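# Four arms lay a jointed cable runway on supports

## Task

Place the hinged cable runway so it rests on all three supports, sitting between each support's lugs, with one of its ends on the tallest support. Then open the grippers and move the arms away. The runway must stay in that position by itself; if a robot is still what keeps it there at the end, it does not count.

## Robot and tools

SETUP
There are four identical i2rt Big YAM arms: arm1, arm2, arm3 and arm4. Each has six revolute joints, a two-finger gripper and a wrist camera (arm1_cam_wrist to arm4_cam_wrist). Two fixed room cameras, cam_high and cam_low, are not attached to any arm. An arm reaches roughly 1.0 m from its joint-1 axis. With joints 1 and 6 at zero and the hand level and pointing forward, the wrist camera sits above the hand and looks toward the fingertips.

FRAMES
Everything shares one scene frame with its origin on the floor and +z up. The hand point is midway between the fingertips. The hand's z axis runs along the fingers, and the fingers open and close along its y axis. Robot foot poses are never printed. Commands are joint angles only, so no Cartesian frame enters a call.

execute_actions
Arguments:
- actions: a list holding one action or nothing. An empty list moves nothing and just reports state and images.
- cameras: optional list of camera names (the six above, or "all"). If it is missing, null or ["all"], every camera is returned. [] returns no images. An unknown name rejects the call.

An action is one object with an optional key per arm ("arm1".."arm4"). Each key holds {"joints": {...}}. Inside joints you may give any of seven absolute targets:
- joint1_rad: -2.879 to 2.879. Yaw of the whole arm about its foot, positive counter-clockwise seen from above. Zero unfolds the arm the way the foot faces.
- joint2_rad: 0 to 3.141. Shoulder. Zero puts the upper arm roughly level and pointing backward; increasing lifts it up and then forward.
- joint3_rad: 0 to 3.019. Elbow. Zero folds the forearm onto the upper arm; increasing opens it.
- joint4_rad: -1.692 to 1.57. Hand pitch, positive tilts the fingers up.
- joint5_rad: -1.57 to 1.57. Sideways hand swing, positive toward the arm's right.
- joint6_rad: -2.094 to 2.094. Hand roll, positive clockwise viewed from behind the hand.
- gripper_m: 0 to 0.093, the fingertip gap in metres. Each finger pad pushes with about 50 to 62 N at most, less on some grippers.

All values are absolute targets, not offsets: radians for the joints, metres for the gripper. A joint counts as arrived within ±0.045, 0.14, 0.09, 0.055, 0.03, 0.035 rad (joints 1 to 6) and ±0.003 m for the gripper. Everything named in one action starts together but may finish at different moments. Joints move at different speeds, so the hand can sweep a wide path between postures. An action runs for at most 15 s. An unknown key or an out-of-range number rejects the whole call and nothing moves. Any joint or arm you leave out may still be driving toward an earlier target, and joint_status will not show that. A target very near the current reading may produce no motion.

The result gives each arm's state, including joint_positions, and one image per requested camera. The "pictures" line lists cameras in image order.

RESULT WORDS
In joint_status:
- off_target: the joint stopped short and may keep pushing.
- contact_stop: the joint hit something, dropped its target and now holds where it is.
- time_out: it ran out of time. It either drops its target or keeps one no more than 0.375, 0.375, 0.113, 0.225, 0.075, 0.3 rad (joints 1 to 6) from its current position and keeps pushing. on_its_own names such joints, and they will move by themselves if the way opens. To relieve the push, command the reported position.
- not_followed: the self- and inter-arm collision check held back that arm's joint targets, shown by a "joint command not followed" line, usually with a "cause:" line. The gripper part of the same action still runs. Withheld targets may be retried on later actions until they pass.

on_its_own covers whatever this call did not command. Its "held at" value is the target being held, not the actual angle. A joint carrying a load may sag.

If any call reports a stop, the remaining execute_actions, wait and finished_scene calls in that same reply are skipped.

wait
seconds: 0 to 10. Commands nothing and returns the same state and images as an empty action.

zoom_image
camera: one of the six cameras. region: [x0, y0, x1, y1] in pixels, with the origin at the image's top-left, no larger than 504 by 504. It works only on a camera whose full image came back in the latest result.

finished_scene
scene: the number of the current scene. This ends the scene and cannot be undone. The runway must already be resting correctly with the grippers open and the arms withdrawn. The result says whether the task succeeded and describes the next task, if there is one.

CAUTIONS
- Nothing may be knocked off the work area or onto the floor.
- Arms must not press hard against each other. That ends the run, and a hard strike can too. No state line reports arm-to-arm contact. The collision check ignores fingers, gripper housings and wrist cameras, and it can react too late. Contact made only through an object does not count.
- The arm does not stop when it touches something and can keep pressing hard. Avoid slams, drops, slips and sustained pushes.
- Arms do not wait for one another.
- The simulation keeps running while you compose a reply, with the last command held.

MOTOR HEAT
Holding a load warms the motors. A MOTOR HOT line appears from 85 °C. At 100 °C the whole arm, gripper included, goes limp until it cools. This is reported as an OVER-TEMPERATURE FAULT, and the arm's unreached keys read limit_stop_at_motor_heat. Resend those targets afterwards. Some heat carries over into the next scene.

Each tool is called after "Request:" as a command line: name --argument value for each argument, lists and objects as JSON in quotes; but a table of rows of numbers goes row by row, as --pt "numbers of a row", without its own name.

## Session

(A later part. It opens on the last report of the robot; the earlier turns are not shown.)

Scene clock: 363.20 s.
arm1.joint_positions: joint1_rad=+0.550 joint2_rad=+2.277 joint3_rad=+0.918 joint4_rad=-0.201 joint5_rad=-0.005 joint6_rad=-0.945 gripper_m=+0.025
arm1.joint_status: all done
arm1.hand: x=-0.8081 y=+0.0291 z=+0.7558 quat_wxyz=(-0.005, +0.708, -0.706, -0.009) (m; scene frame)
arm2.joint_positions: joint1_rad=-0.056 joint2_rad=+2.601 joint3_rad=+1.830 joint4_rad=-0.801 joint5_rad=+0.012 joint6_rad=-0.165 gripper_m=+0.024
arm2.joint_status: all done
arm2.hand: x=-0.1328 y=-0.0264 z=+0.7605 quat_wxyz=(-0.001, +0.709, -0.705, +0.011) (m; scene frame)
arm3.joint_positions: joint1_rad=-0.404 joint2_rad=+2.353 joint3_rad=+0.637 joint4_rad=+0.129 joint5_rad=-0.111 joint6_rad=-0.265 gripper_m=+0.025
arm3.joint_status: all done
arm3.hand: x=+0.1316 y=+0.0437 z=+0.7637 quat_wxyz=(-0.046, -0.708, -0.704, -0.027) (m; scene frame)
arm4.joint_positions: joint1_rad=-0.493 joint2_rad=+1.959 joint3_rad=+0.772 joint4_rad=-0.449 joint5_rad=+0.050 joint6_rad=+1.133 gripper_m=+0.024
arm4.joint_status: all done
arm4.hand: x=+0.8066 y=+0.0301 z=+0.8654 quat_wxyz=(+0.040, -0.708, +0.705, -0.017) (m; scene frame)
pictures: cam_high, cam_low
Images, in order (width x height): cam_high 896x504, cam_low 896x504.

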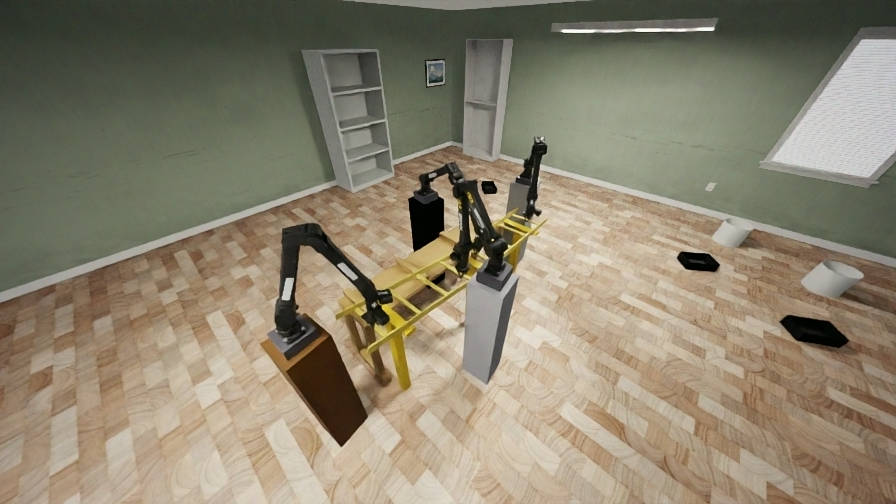

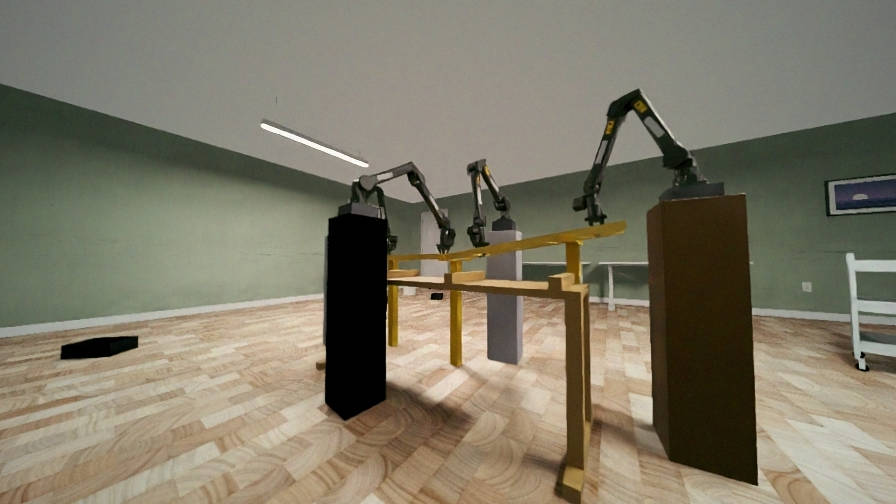

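Request:
execute_actions --actions '[{"arm1":{"joints":{"joint2_rad":2.265,"joint4_rad":-0.17}},"arm2":{"joints":{"joint2_rad":2.605,"joint4_rad":-0.77}},"arm3":{"joints":{"joint2_rad":2.33,"joint4_rad":0.18}},"arm4":{"joints":{"joint2_rad":1.95}}}]' --cameras '["cam_low","cam_high"]'

Request:
zoom_image --camera "cam_low" --region '[385,230,505,290]'

Request:
zoom_image --camera "cam_low" --region '[520,200,640,270]'

Request:
zoom_image --camera "cam_high" --region '[330,190,570,370]'

Scene clock: 367.70 s.
arm1.joint_positions: joint1_rad=+0.551 joint2_rad=+2.293 joint3_rad=+0.922 joint4_rad=-0.185 joint5_rad=-0.005 joint6_rad=-0.941 gripper_m=+0.025
arm1.joint_status: all done
arm1.hand: x=-0.8081 y=+0.0300 z=+0.7501 quat_wxyz=(-0.006, +0.708, -0.707, -0.008) (m; scene frame)
arm2.joint_positions: joint1_rad=-0.056 joint2_rad=+2.611 joint3_rad=+1.833 joint4_rad=-0.794 joint5_rad=+0.013 joint6_rad=-0.163 gripper_m=+0.024
arm2.joint_status: all done
arm2.hand: x=-0.1328 y=-0.0269 z=+0.7551 quat_wxyz=(-0.001, +0.709, -0.705, +0.011) (m; scene frame)
arm3.joint_positions: joint1_rad=-0.404 joint2_rad=+2.379 joint3_rad=+0.646 joint4_rad=+0.150 joint5_rad=-0.113 joint6_rad=-0.265 gripper_m=+0.025
arm3.joint_status: all done
arm3.hand: x=+0.1320 y=+0.0435 z=+0.7565 quat_wxyz=(-0.048, -0.708, -0.704, -0.026) (m; scene frame)
arm4.joint_positions: joint1_rad=-0.496 joint2_rad=+1.978 joint3_rad=+0.778 joint4_rad=-0.440 joint5_rad=+0.051 joint6_rad=+1.133 gripper_m=+0.024
arm4.joint_status: all done
arm4.hand: x=+0.8070 y=+0.0313 z=+0.8595 quat_wxyz=(+0.041, -0.707, +0.706, -0.019) (m; scene frame)
pictures: cam_high, cam_low
Images, in order (width x height): cam_high 896x504, cam_low 896x504.

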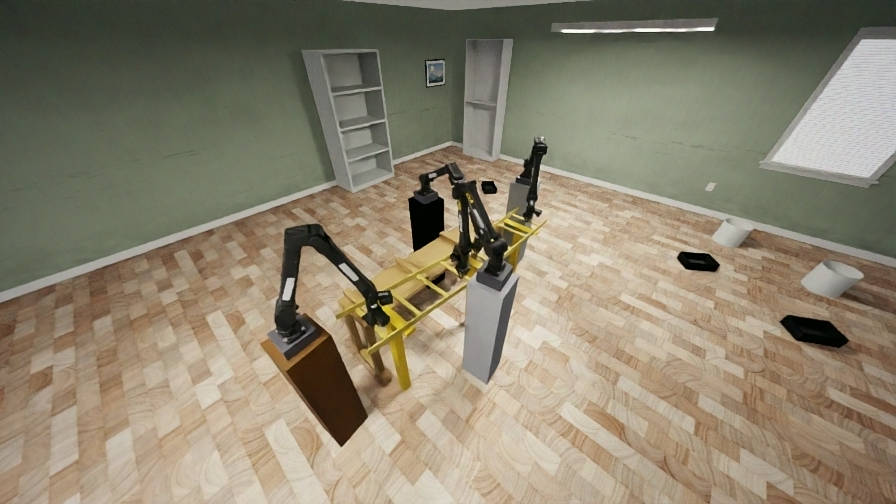

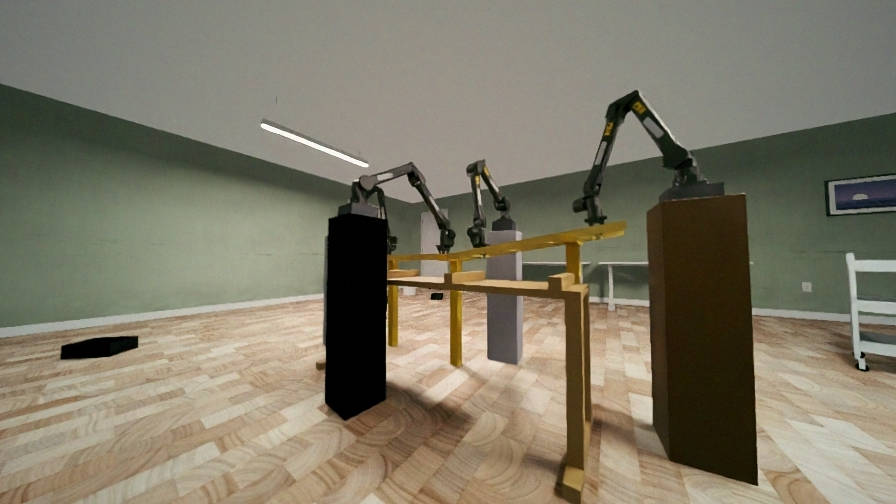

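Region (385, 230, 505, 290) of cam_low's 896x504 image, scaled by 4.200, with more detail than that image has.

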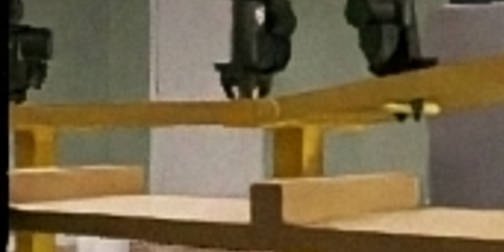

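Region (520, 200, 640, 270) of cam_low's 896x504 image, scaled by 4.200, with more detail than that image has; it fills the top 294 rows of this view, and the rest is white.

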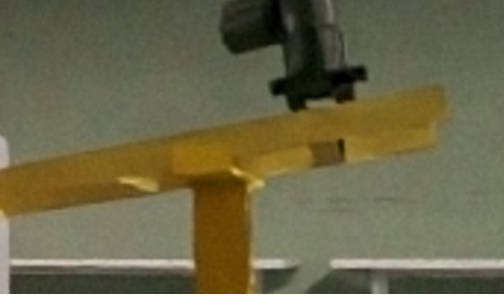

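Region (330, 190, 570, 370) of cam_high's 896x504 image, scaled by 2.100, with more detail than that image has; it fills the top 378 rows of this view, and the rest is white.

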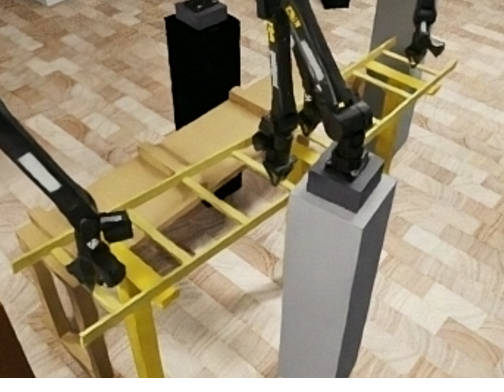

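Request:
execute_actions --actions '[{"arm1":{"joints":{"joint2_rad":2.29,"joint4_rad":-0.16}},"arm2":{"joints":{"joint2_rad":2.62}},"arm3":{"joints":{"joint2_rad":2.36,"joint4_rad":0.19}},"arm4":{"joints":{"joint2_rad":1.97}}}]' --cameras '["cam_low"]'

Request:
zoom_image --camera "cam_low" --region '[385,230,505,290]'

Scene clock: 371.40 s.
arm1.joint_positions: joint1_rad=+0.551 joint2_rad=+2.293 joint3_rad=+0.922 joint4_rad=-0.185 joint5_rad=-0.005 joint6_rad=-0.941 gripper_m=+0.025
arm1.joint_status: all done
arm1.hand: x=-0.8080 y=+0.0300 z=+0.7500 quat_wxyz=(-0.007, +0.708, -0.707, -0.008) (m; scene frame)
arm2.joint_positions: joint1_rad=-0.056 joint2_rad=+2.612 joint3_rad=+1.833 joint4_rad=-0.794 joint5_rad=+0.013 joint6_rad=-0.163 gripper_m=+0.024
arm2.joint_status: all done
arm2.hand: x=-0.1328 y=-0.0271 z=+0.7548 quat_wxyz=(-0.001, +0.709, -0.705, +0.012) (m; scene frame)
arm3.joint_positions: joint1_rad=-0.404 joint2_rad=+2.380 joint3_rad=+0.646 joint4_rad=+0.152 joint5_rad=-0.113 joint6_rad=-0.265 gripper_m=+0.025
arm3.joint_status: all done
arm3.hand: x=+0.1320 y=+0.0435 z=+0.7562 quat_wxyz=(-0.049, -0.708, -0.704, -0.026) (m; scene frame)
arm4.joint_positions: joint1_rad=-0.496 joint2_rad=+1.978 joint3_rad=+0.778 joint4_rad=-0.440 joint5_rad=+0.051 joint6_rad=+1.133 gripper_m=+0.024
arm4.joint_status: all done
arm4.hand: x=+0.8071 y=+0.0313 z=+0.8594 quat_wxyz=(+0.041, -0.707, +0.706, -0.019) (m; scene frame)
pictures: cam_low
Images, in order (width x height): cam_low 896x504.

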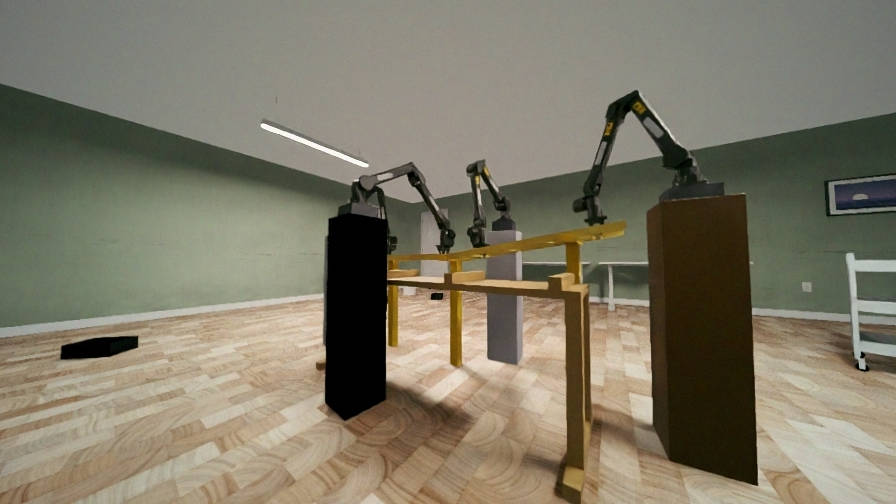

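Region (385, 230, 505, 290) of cam_low's 896x504 image, scaled by 4.200, with more detail than that image has.

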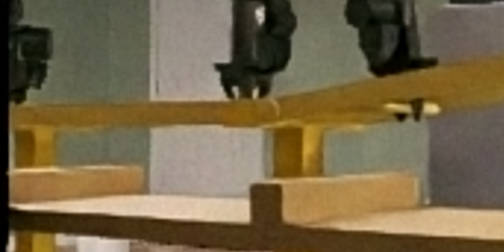

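Request:
execute_actions --actions '[{"arm1":{"joints":{"gripper_m":0.065,"joint2_rad":2.28,"joint3_rad":0.925,"joint4_rad":-0.185}},"arm2":{"joints":{"gripper_m":0.065,"joint2_rad":2.60,"joint3_rad":1.835,"joint4_rad":-0.794}},"arm3":{"joints":{"gripper_m":0.065,"joint2_rad":2.37,"joint3_rad":0.646,"joint4_rad":0.152}},"arm4":{"joints":{"gripper_m":0.065,"joint2_rad":1.97,"joint3_rad":0.78,"joint4_rad":-0.44}}}]'

Scene clock: 374.37 s.
arm1.joint_positions: joint1_rad=+0.551 joint2_rad=+2.293 joint3_rad=+0.923 joint4_rad=-0.185 joint5_rad=-0.003 joint6_rad=-0.950 gripper_m=+0.065
arm1.joint_status: all done
arm1.hand: x=-0.8077 y=+0.0298 z=+0.7500 quat_wxyz=(-0.006, +0.711, -0.703, -0.007) (m; scene frame)
arm2.joint_positions: joint1_rad=-0.049 joint2_rad=+2.610 joint3_rad=+1.833 joint4_rad=-0.794 joint5_rad=+0.003 joint6_rad=-0.161 gripper_m=+0.065
arm2.joint_status: all done
arm2.hand: x=-0.1389 y=-0.0256 z=+0.7557 quat_wxyz=(+0.001, +0.710, -0.704, +0.007) (m; scene frame)
arm3.joint_positions: joint1_rad=-0.404 joint2_rad=+2.380 joint3_rad=+0.645 joint4_rad=+0.152 joint5_rad=-0.113 joint6_rad=-0.267 gripper_m=+0.065
arm3.joint_status: all done
arm3.hand: x=+0.1321 y=+0.0441 z=+0.7564 quat_wxyz=(-0.049, -0.707, -0.705, -0.026) (m; scene frame)
arm4.joint_positions: joint1_rad=-0.496 joint2_rad=+1.973 joint3_rad=+0.778 joint4_rad=-0.440 joint5_rad=+0.042 joint6_rad=+1.133 gripper_m=+0.065
arm4.joint_status: all done
arm4.hand: x=+0.8052 y=+0.0305 z=+0.8610 quat_wxyz=(+0.037, -0.707, +0.706, -0.018) (m; scene frame)
pictures: arm1_cam_wrist, arm2_cam_wrist, arm3_cam_wrist, arm4_cam_wrist, cam_high, cam_low
Images, in order (width x height): arm1_cam_wrist 616x616, arm2_cam_wrist 616x616, arm3_cam_wrist 616x616, arm4_cam_wrist 616x616, cam_high 896x504, cam_low 896x504.

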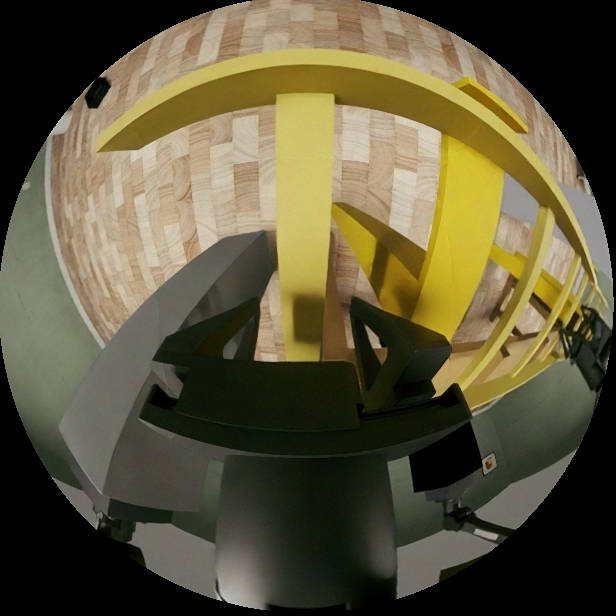

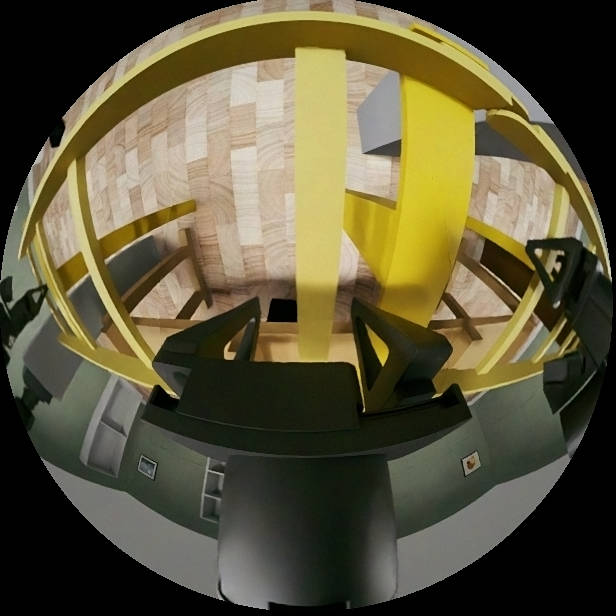

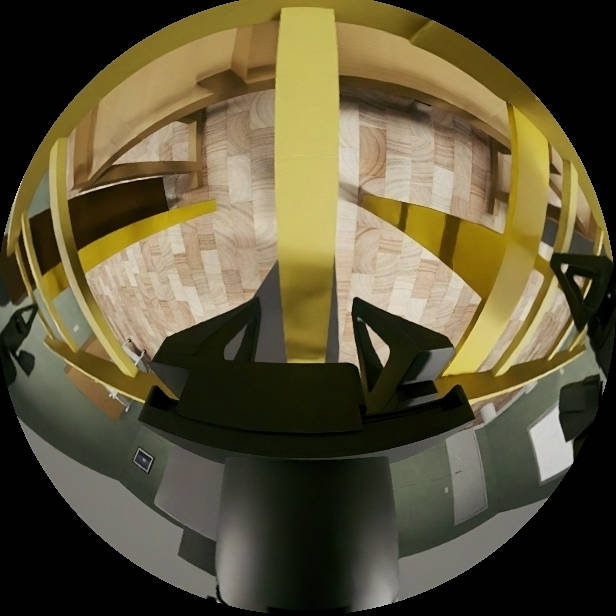

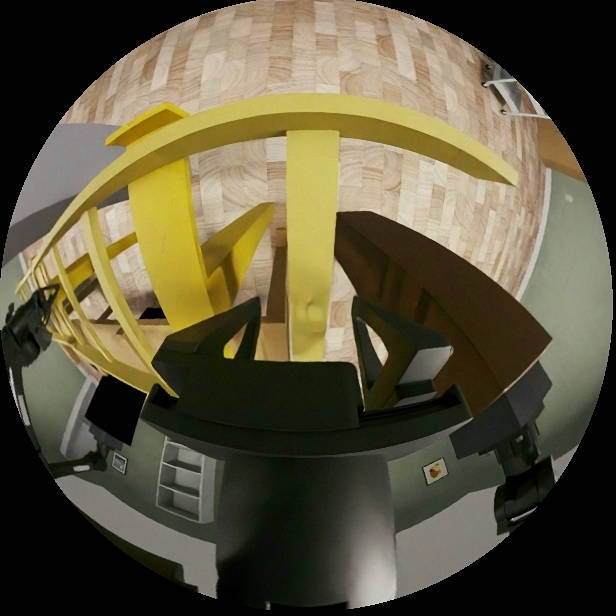

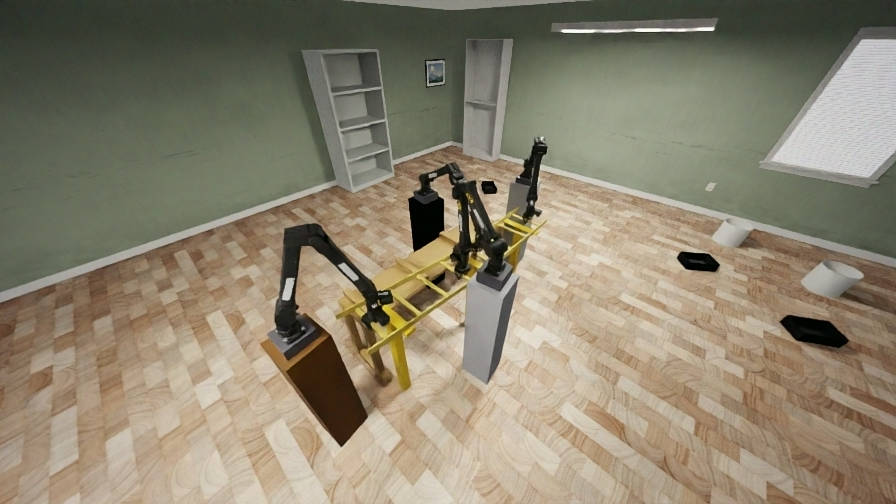

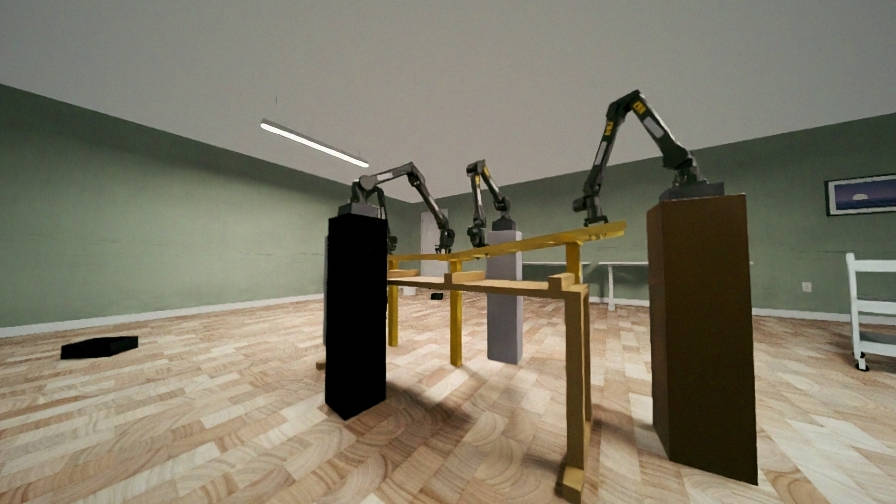

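Request:
execute_actions --actions '[{"arm1":{"joints":{"joint2_rad":2.05,"joint3_rad":0.863,"joint4_rad":-0.36}},"arm2":{"joints":{"joint2_rad":2.45,"joint3_rad":1.777,"joint4_rad":-0.89}},"arm3":{"joints":{"joint2_rad":2.09,"joint3_rad":0.552,"joint4_rad":-0.04}},"arm4":{"joints":{"joint2_rad":1.72,"joint3_rad":0.785,"joint4_rad":-0.685}}}]' --cameras '["cam_low","cam_high"]'

Scene clock: 383.40 s.
arm1.joint_positions: joint1_rad=+0.551 joint2_rad=+2.040 joint3_rad=+0.862 joint4_rad=-0.351 joint5_rad=-0.001 joint6_rad=-0.951 gripper_m=+0.065
arm1.joint_status: all done
arm1.hand: x=-0.8006 y=+0.0330 z=+0.8394 quat_wxyz=(-0.019, +0.711, -0.703, -0.004) (m; scene frame)
arm2.joint_positions: joint1_rad=-0.049 joint2_rad=+2.438 joint3_rad=+1.772 joint4_rad=-0.880 joint5_rad=+0.003 joint6_rad=-0.161 gripper_m=+0.065
arm2.joint_status: all done
arm2.hand: x=-0.1384 y=-0.0184 z=+0.8475 quat_wxyz=(-0.009, +0.710, -0.704, +0.000) (m; scene frame)
arm3.joint_positions: joint1_rad=-0.404 joint2_rad=+2.087 joint3_rad=+0.551 joint4_rad=-0.027 joint5_rad=-0.113 joint6_rad=-0.267 gripper_m=+0.065
arm3.joint_status: all done
arm3.hand: x=+0.1311 y=+0.0394 z=+0.8352 quat_wxyz=(-0.053, -0.707, -0.705, -0.017) (m; scene frame)
arm4.joint_positions: joint1_rad=-0.496 joint2_rad=+1.703 joint3_rad=+0.778 joint4_rad=-0.671 joint5_rad=+0.042 joint6_rad=+1.133 gripper_m=+0.065
arm4.joint_status: all done
arm4.hand: x=+0.7996 y=+0.0316 z=+0.9557 quat_wxyz=(+0.030, -0.707, +0.707, +0.000) (m; scene frame)
pictures: cam_high, cam_low
Images, in order (width x height): cam_high 896x504, cam_low 896x504.

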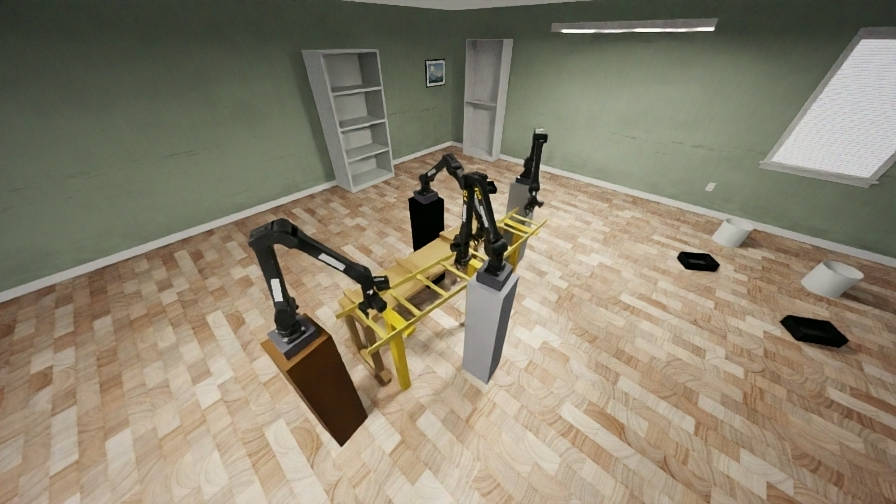

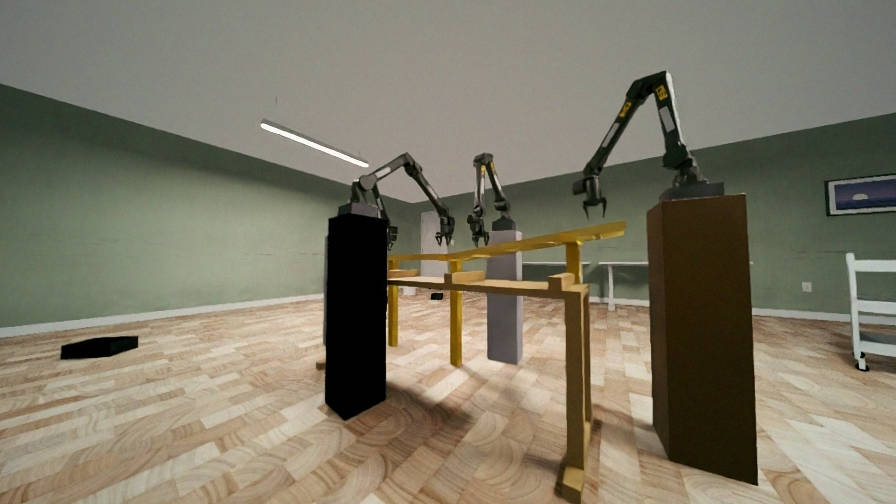

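Request:
execute_actions --actions '[{"arm1":{"joints":{"joint2_rad":1.1,"joint3_rad":0.7,"joint4_rad":-0.9}},"arm2":{"joints":{"joint2_rad":1.2,"joint3_rad":0.9,"joint4_rad":-1.0}},"arm3":{"joints":{"joint2_rad":1.0,"joint3_rad":0.55,"joint4_rad":-0.7}},"arm4":{"joints":{"joint2_rad":1.0,"joint3_rad":0.7,"joint4_rad":-1.0}}}]' --cameras '["cam_low","cam_high"]'

Request:
zoom_image --camera "cam_high" --region '[330,190,570,370]'

Scene clock: 389.70 s.
arm1.joint_positions: joint1_rad=+0.551 joint2_rad=+1.102 joint3_rad=+0.694 joint4_rad=-0.892 joint5_rad=-0.001 joint6_rad=-0.951 gripper_m=+0.065
arm1.joint_status: all done
arm1.hand: x=-0.8638 y=-0.0176 z=+1.1114 quat_wxyz=(-0.132, +0.704, -0.697, +0.014) (m; scene frame)
arm2.joint_positions: joint1_rad=-0.049 joint2_rad=+1.203 joint3_rad=+0.909 joint4_rad=-0.992 joint5_rad=+0.003 joint6_rad=-0.160 gripper_m=+0.065
arm2.joint_status: all done
arm2.hand: x=-0.1821 y=-0.2891 z=+1.1700 quat_wxyz=(-0.113, +0.704, -0.697, -0.077) (m; scene frame)
arm3.joint_positions: joint1_rad=-0.404 joint2_rad=+1.001 joint3_rad=+0.551 joint4_rad=-0.688 joint5_rad=-0.113 joint6_rad=-0.267 gripper_m=+0.065
arm3.joint_status: all done
arm3.hand: x=+0.1230 y=+0.0066 z=+1.1339 quat_wxyz=(-0.156, -0.680, -0.696, +0.167) (m; scene frame)
arm4.joint_positions: joint1_rad=-0.496 joint2_rad=+0.995 joint3_rad=+0.690 joint4_rad=-0.985 joint5_rad=+0.042 joint6_rad=+1.133 gripper_m=+0.065
arm4.joint_status: all done
arm4.hand: x=+0.8518 y=+0.0043 z=+1.1433 quat_wxyz=(-0.022, -0.698, +0.701, +0.144) (m; scene frame)
pictures: cam_high, cam_low
Images, in order (width x height): cam_high 896x504, cam_low 896x504.

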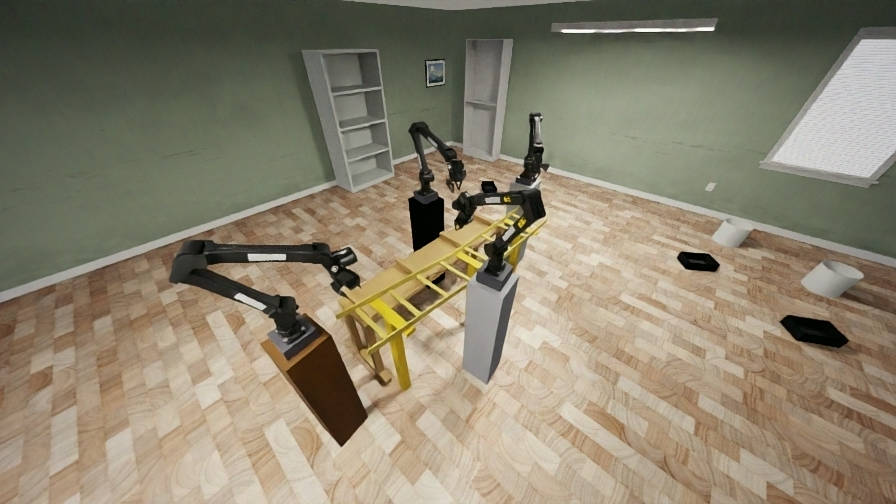

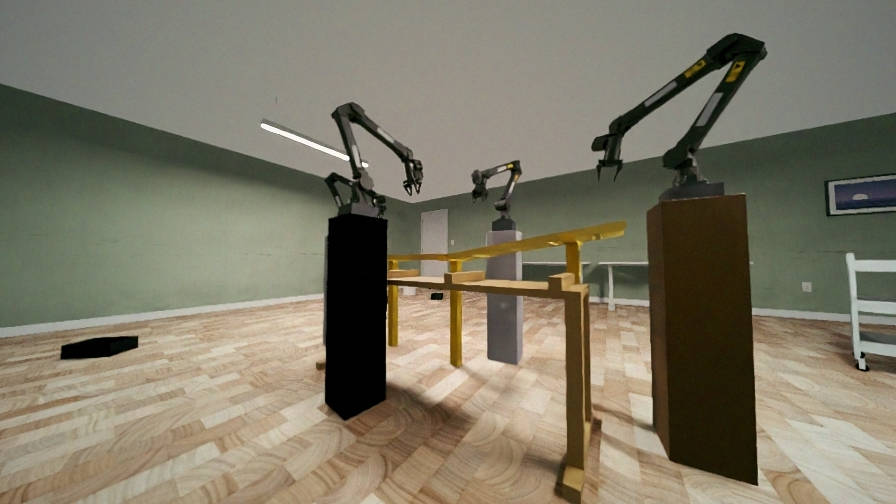

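Region (330, 190, 570, 370) of cam_high's 896x504 image, scaled by 2.100, with more detail than that image has; it fills the top 378 rows of this view, and the rest is white.

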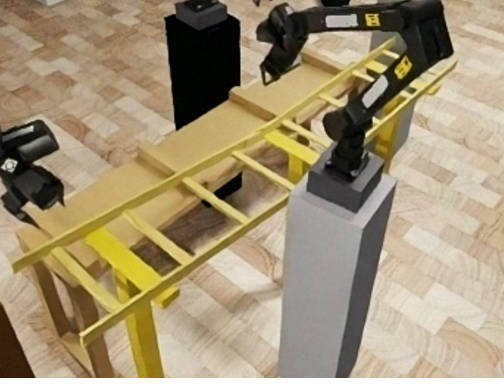

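Request:
finished_scene --scene 1

The scene is finished: the task was done.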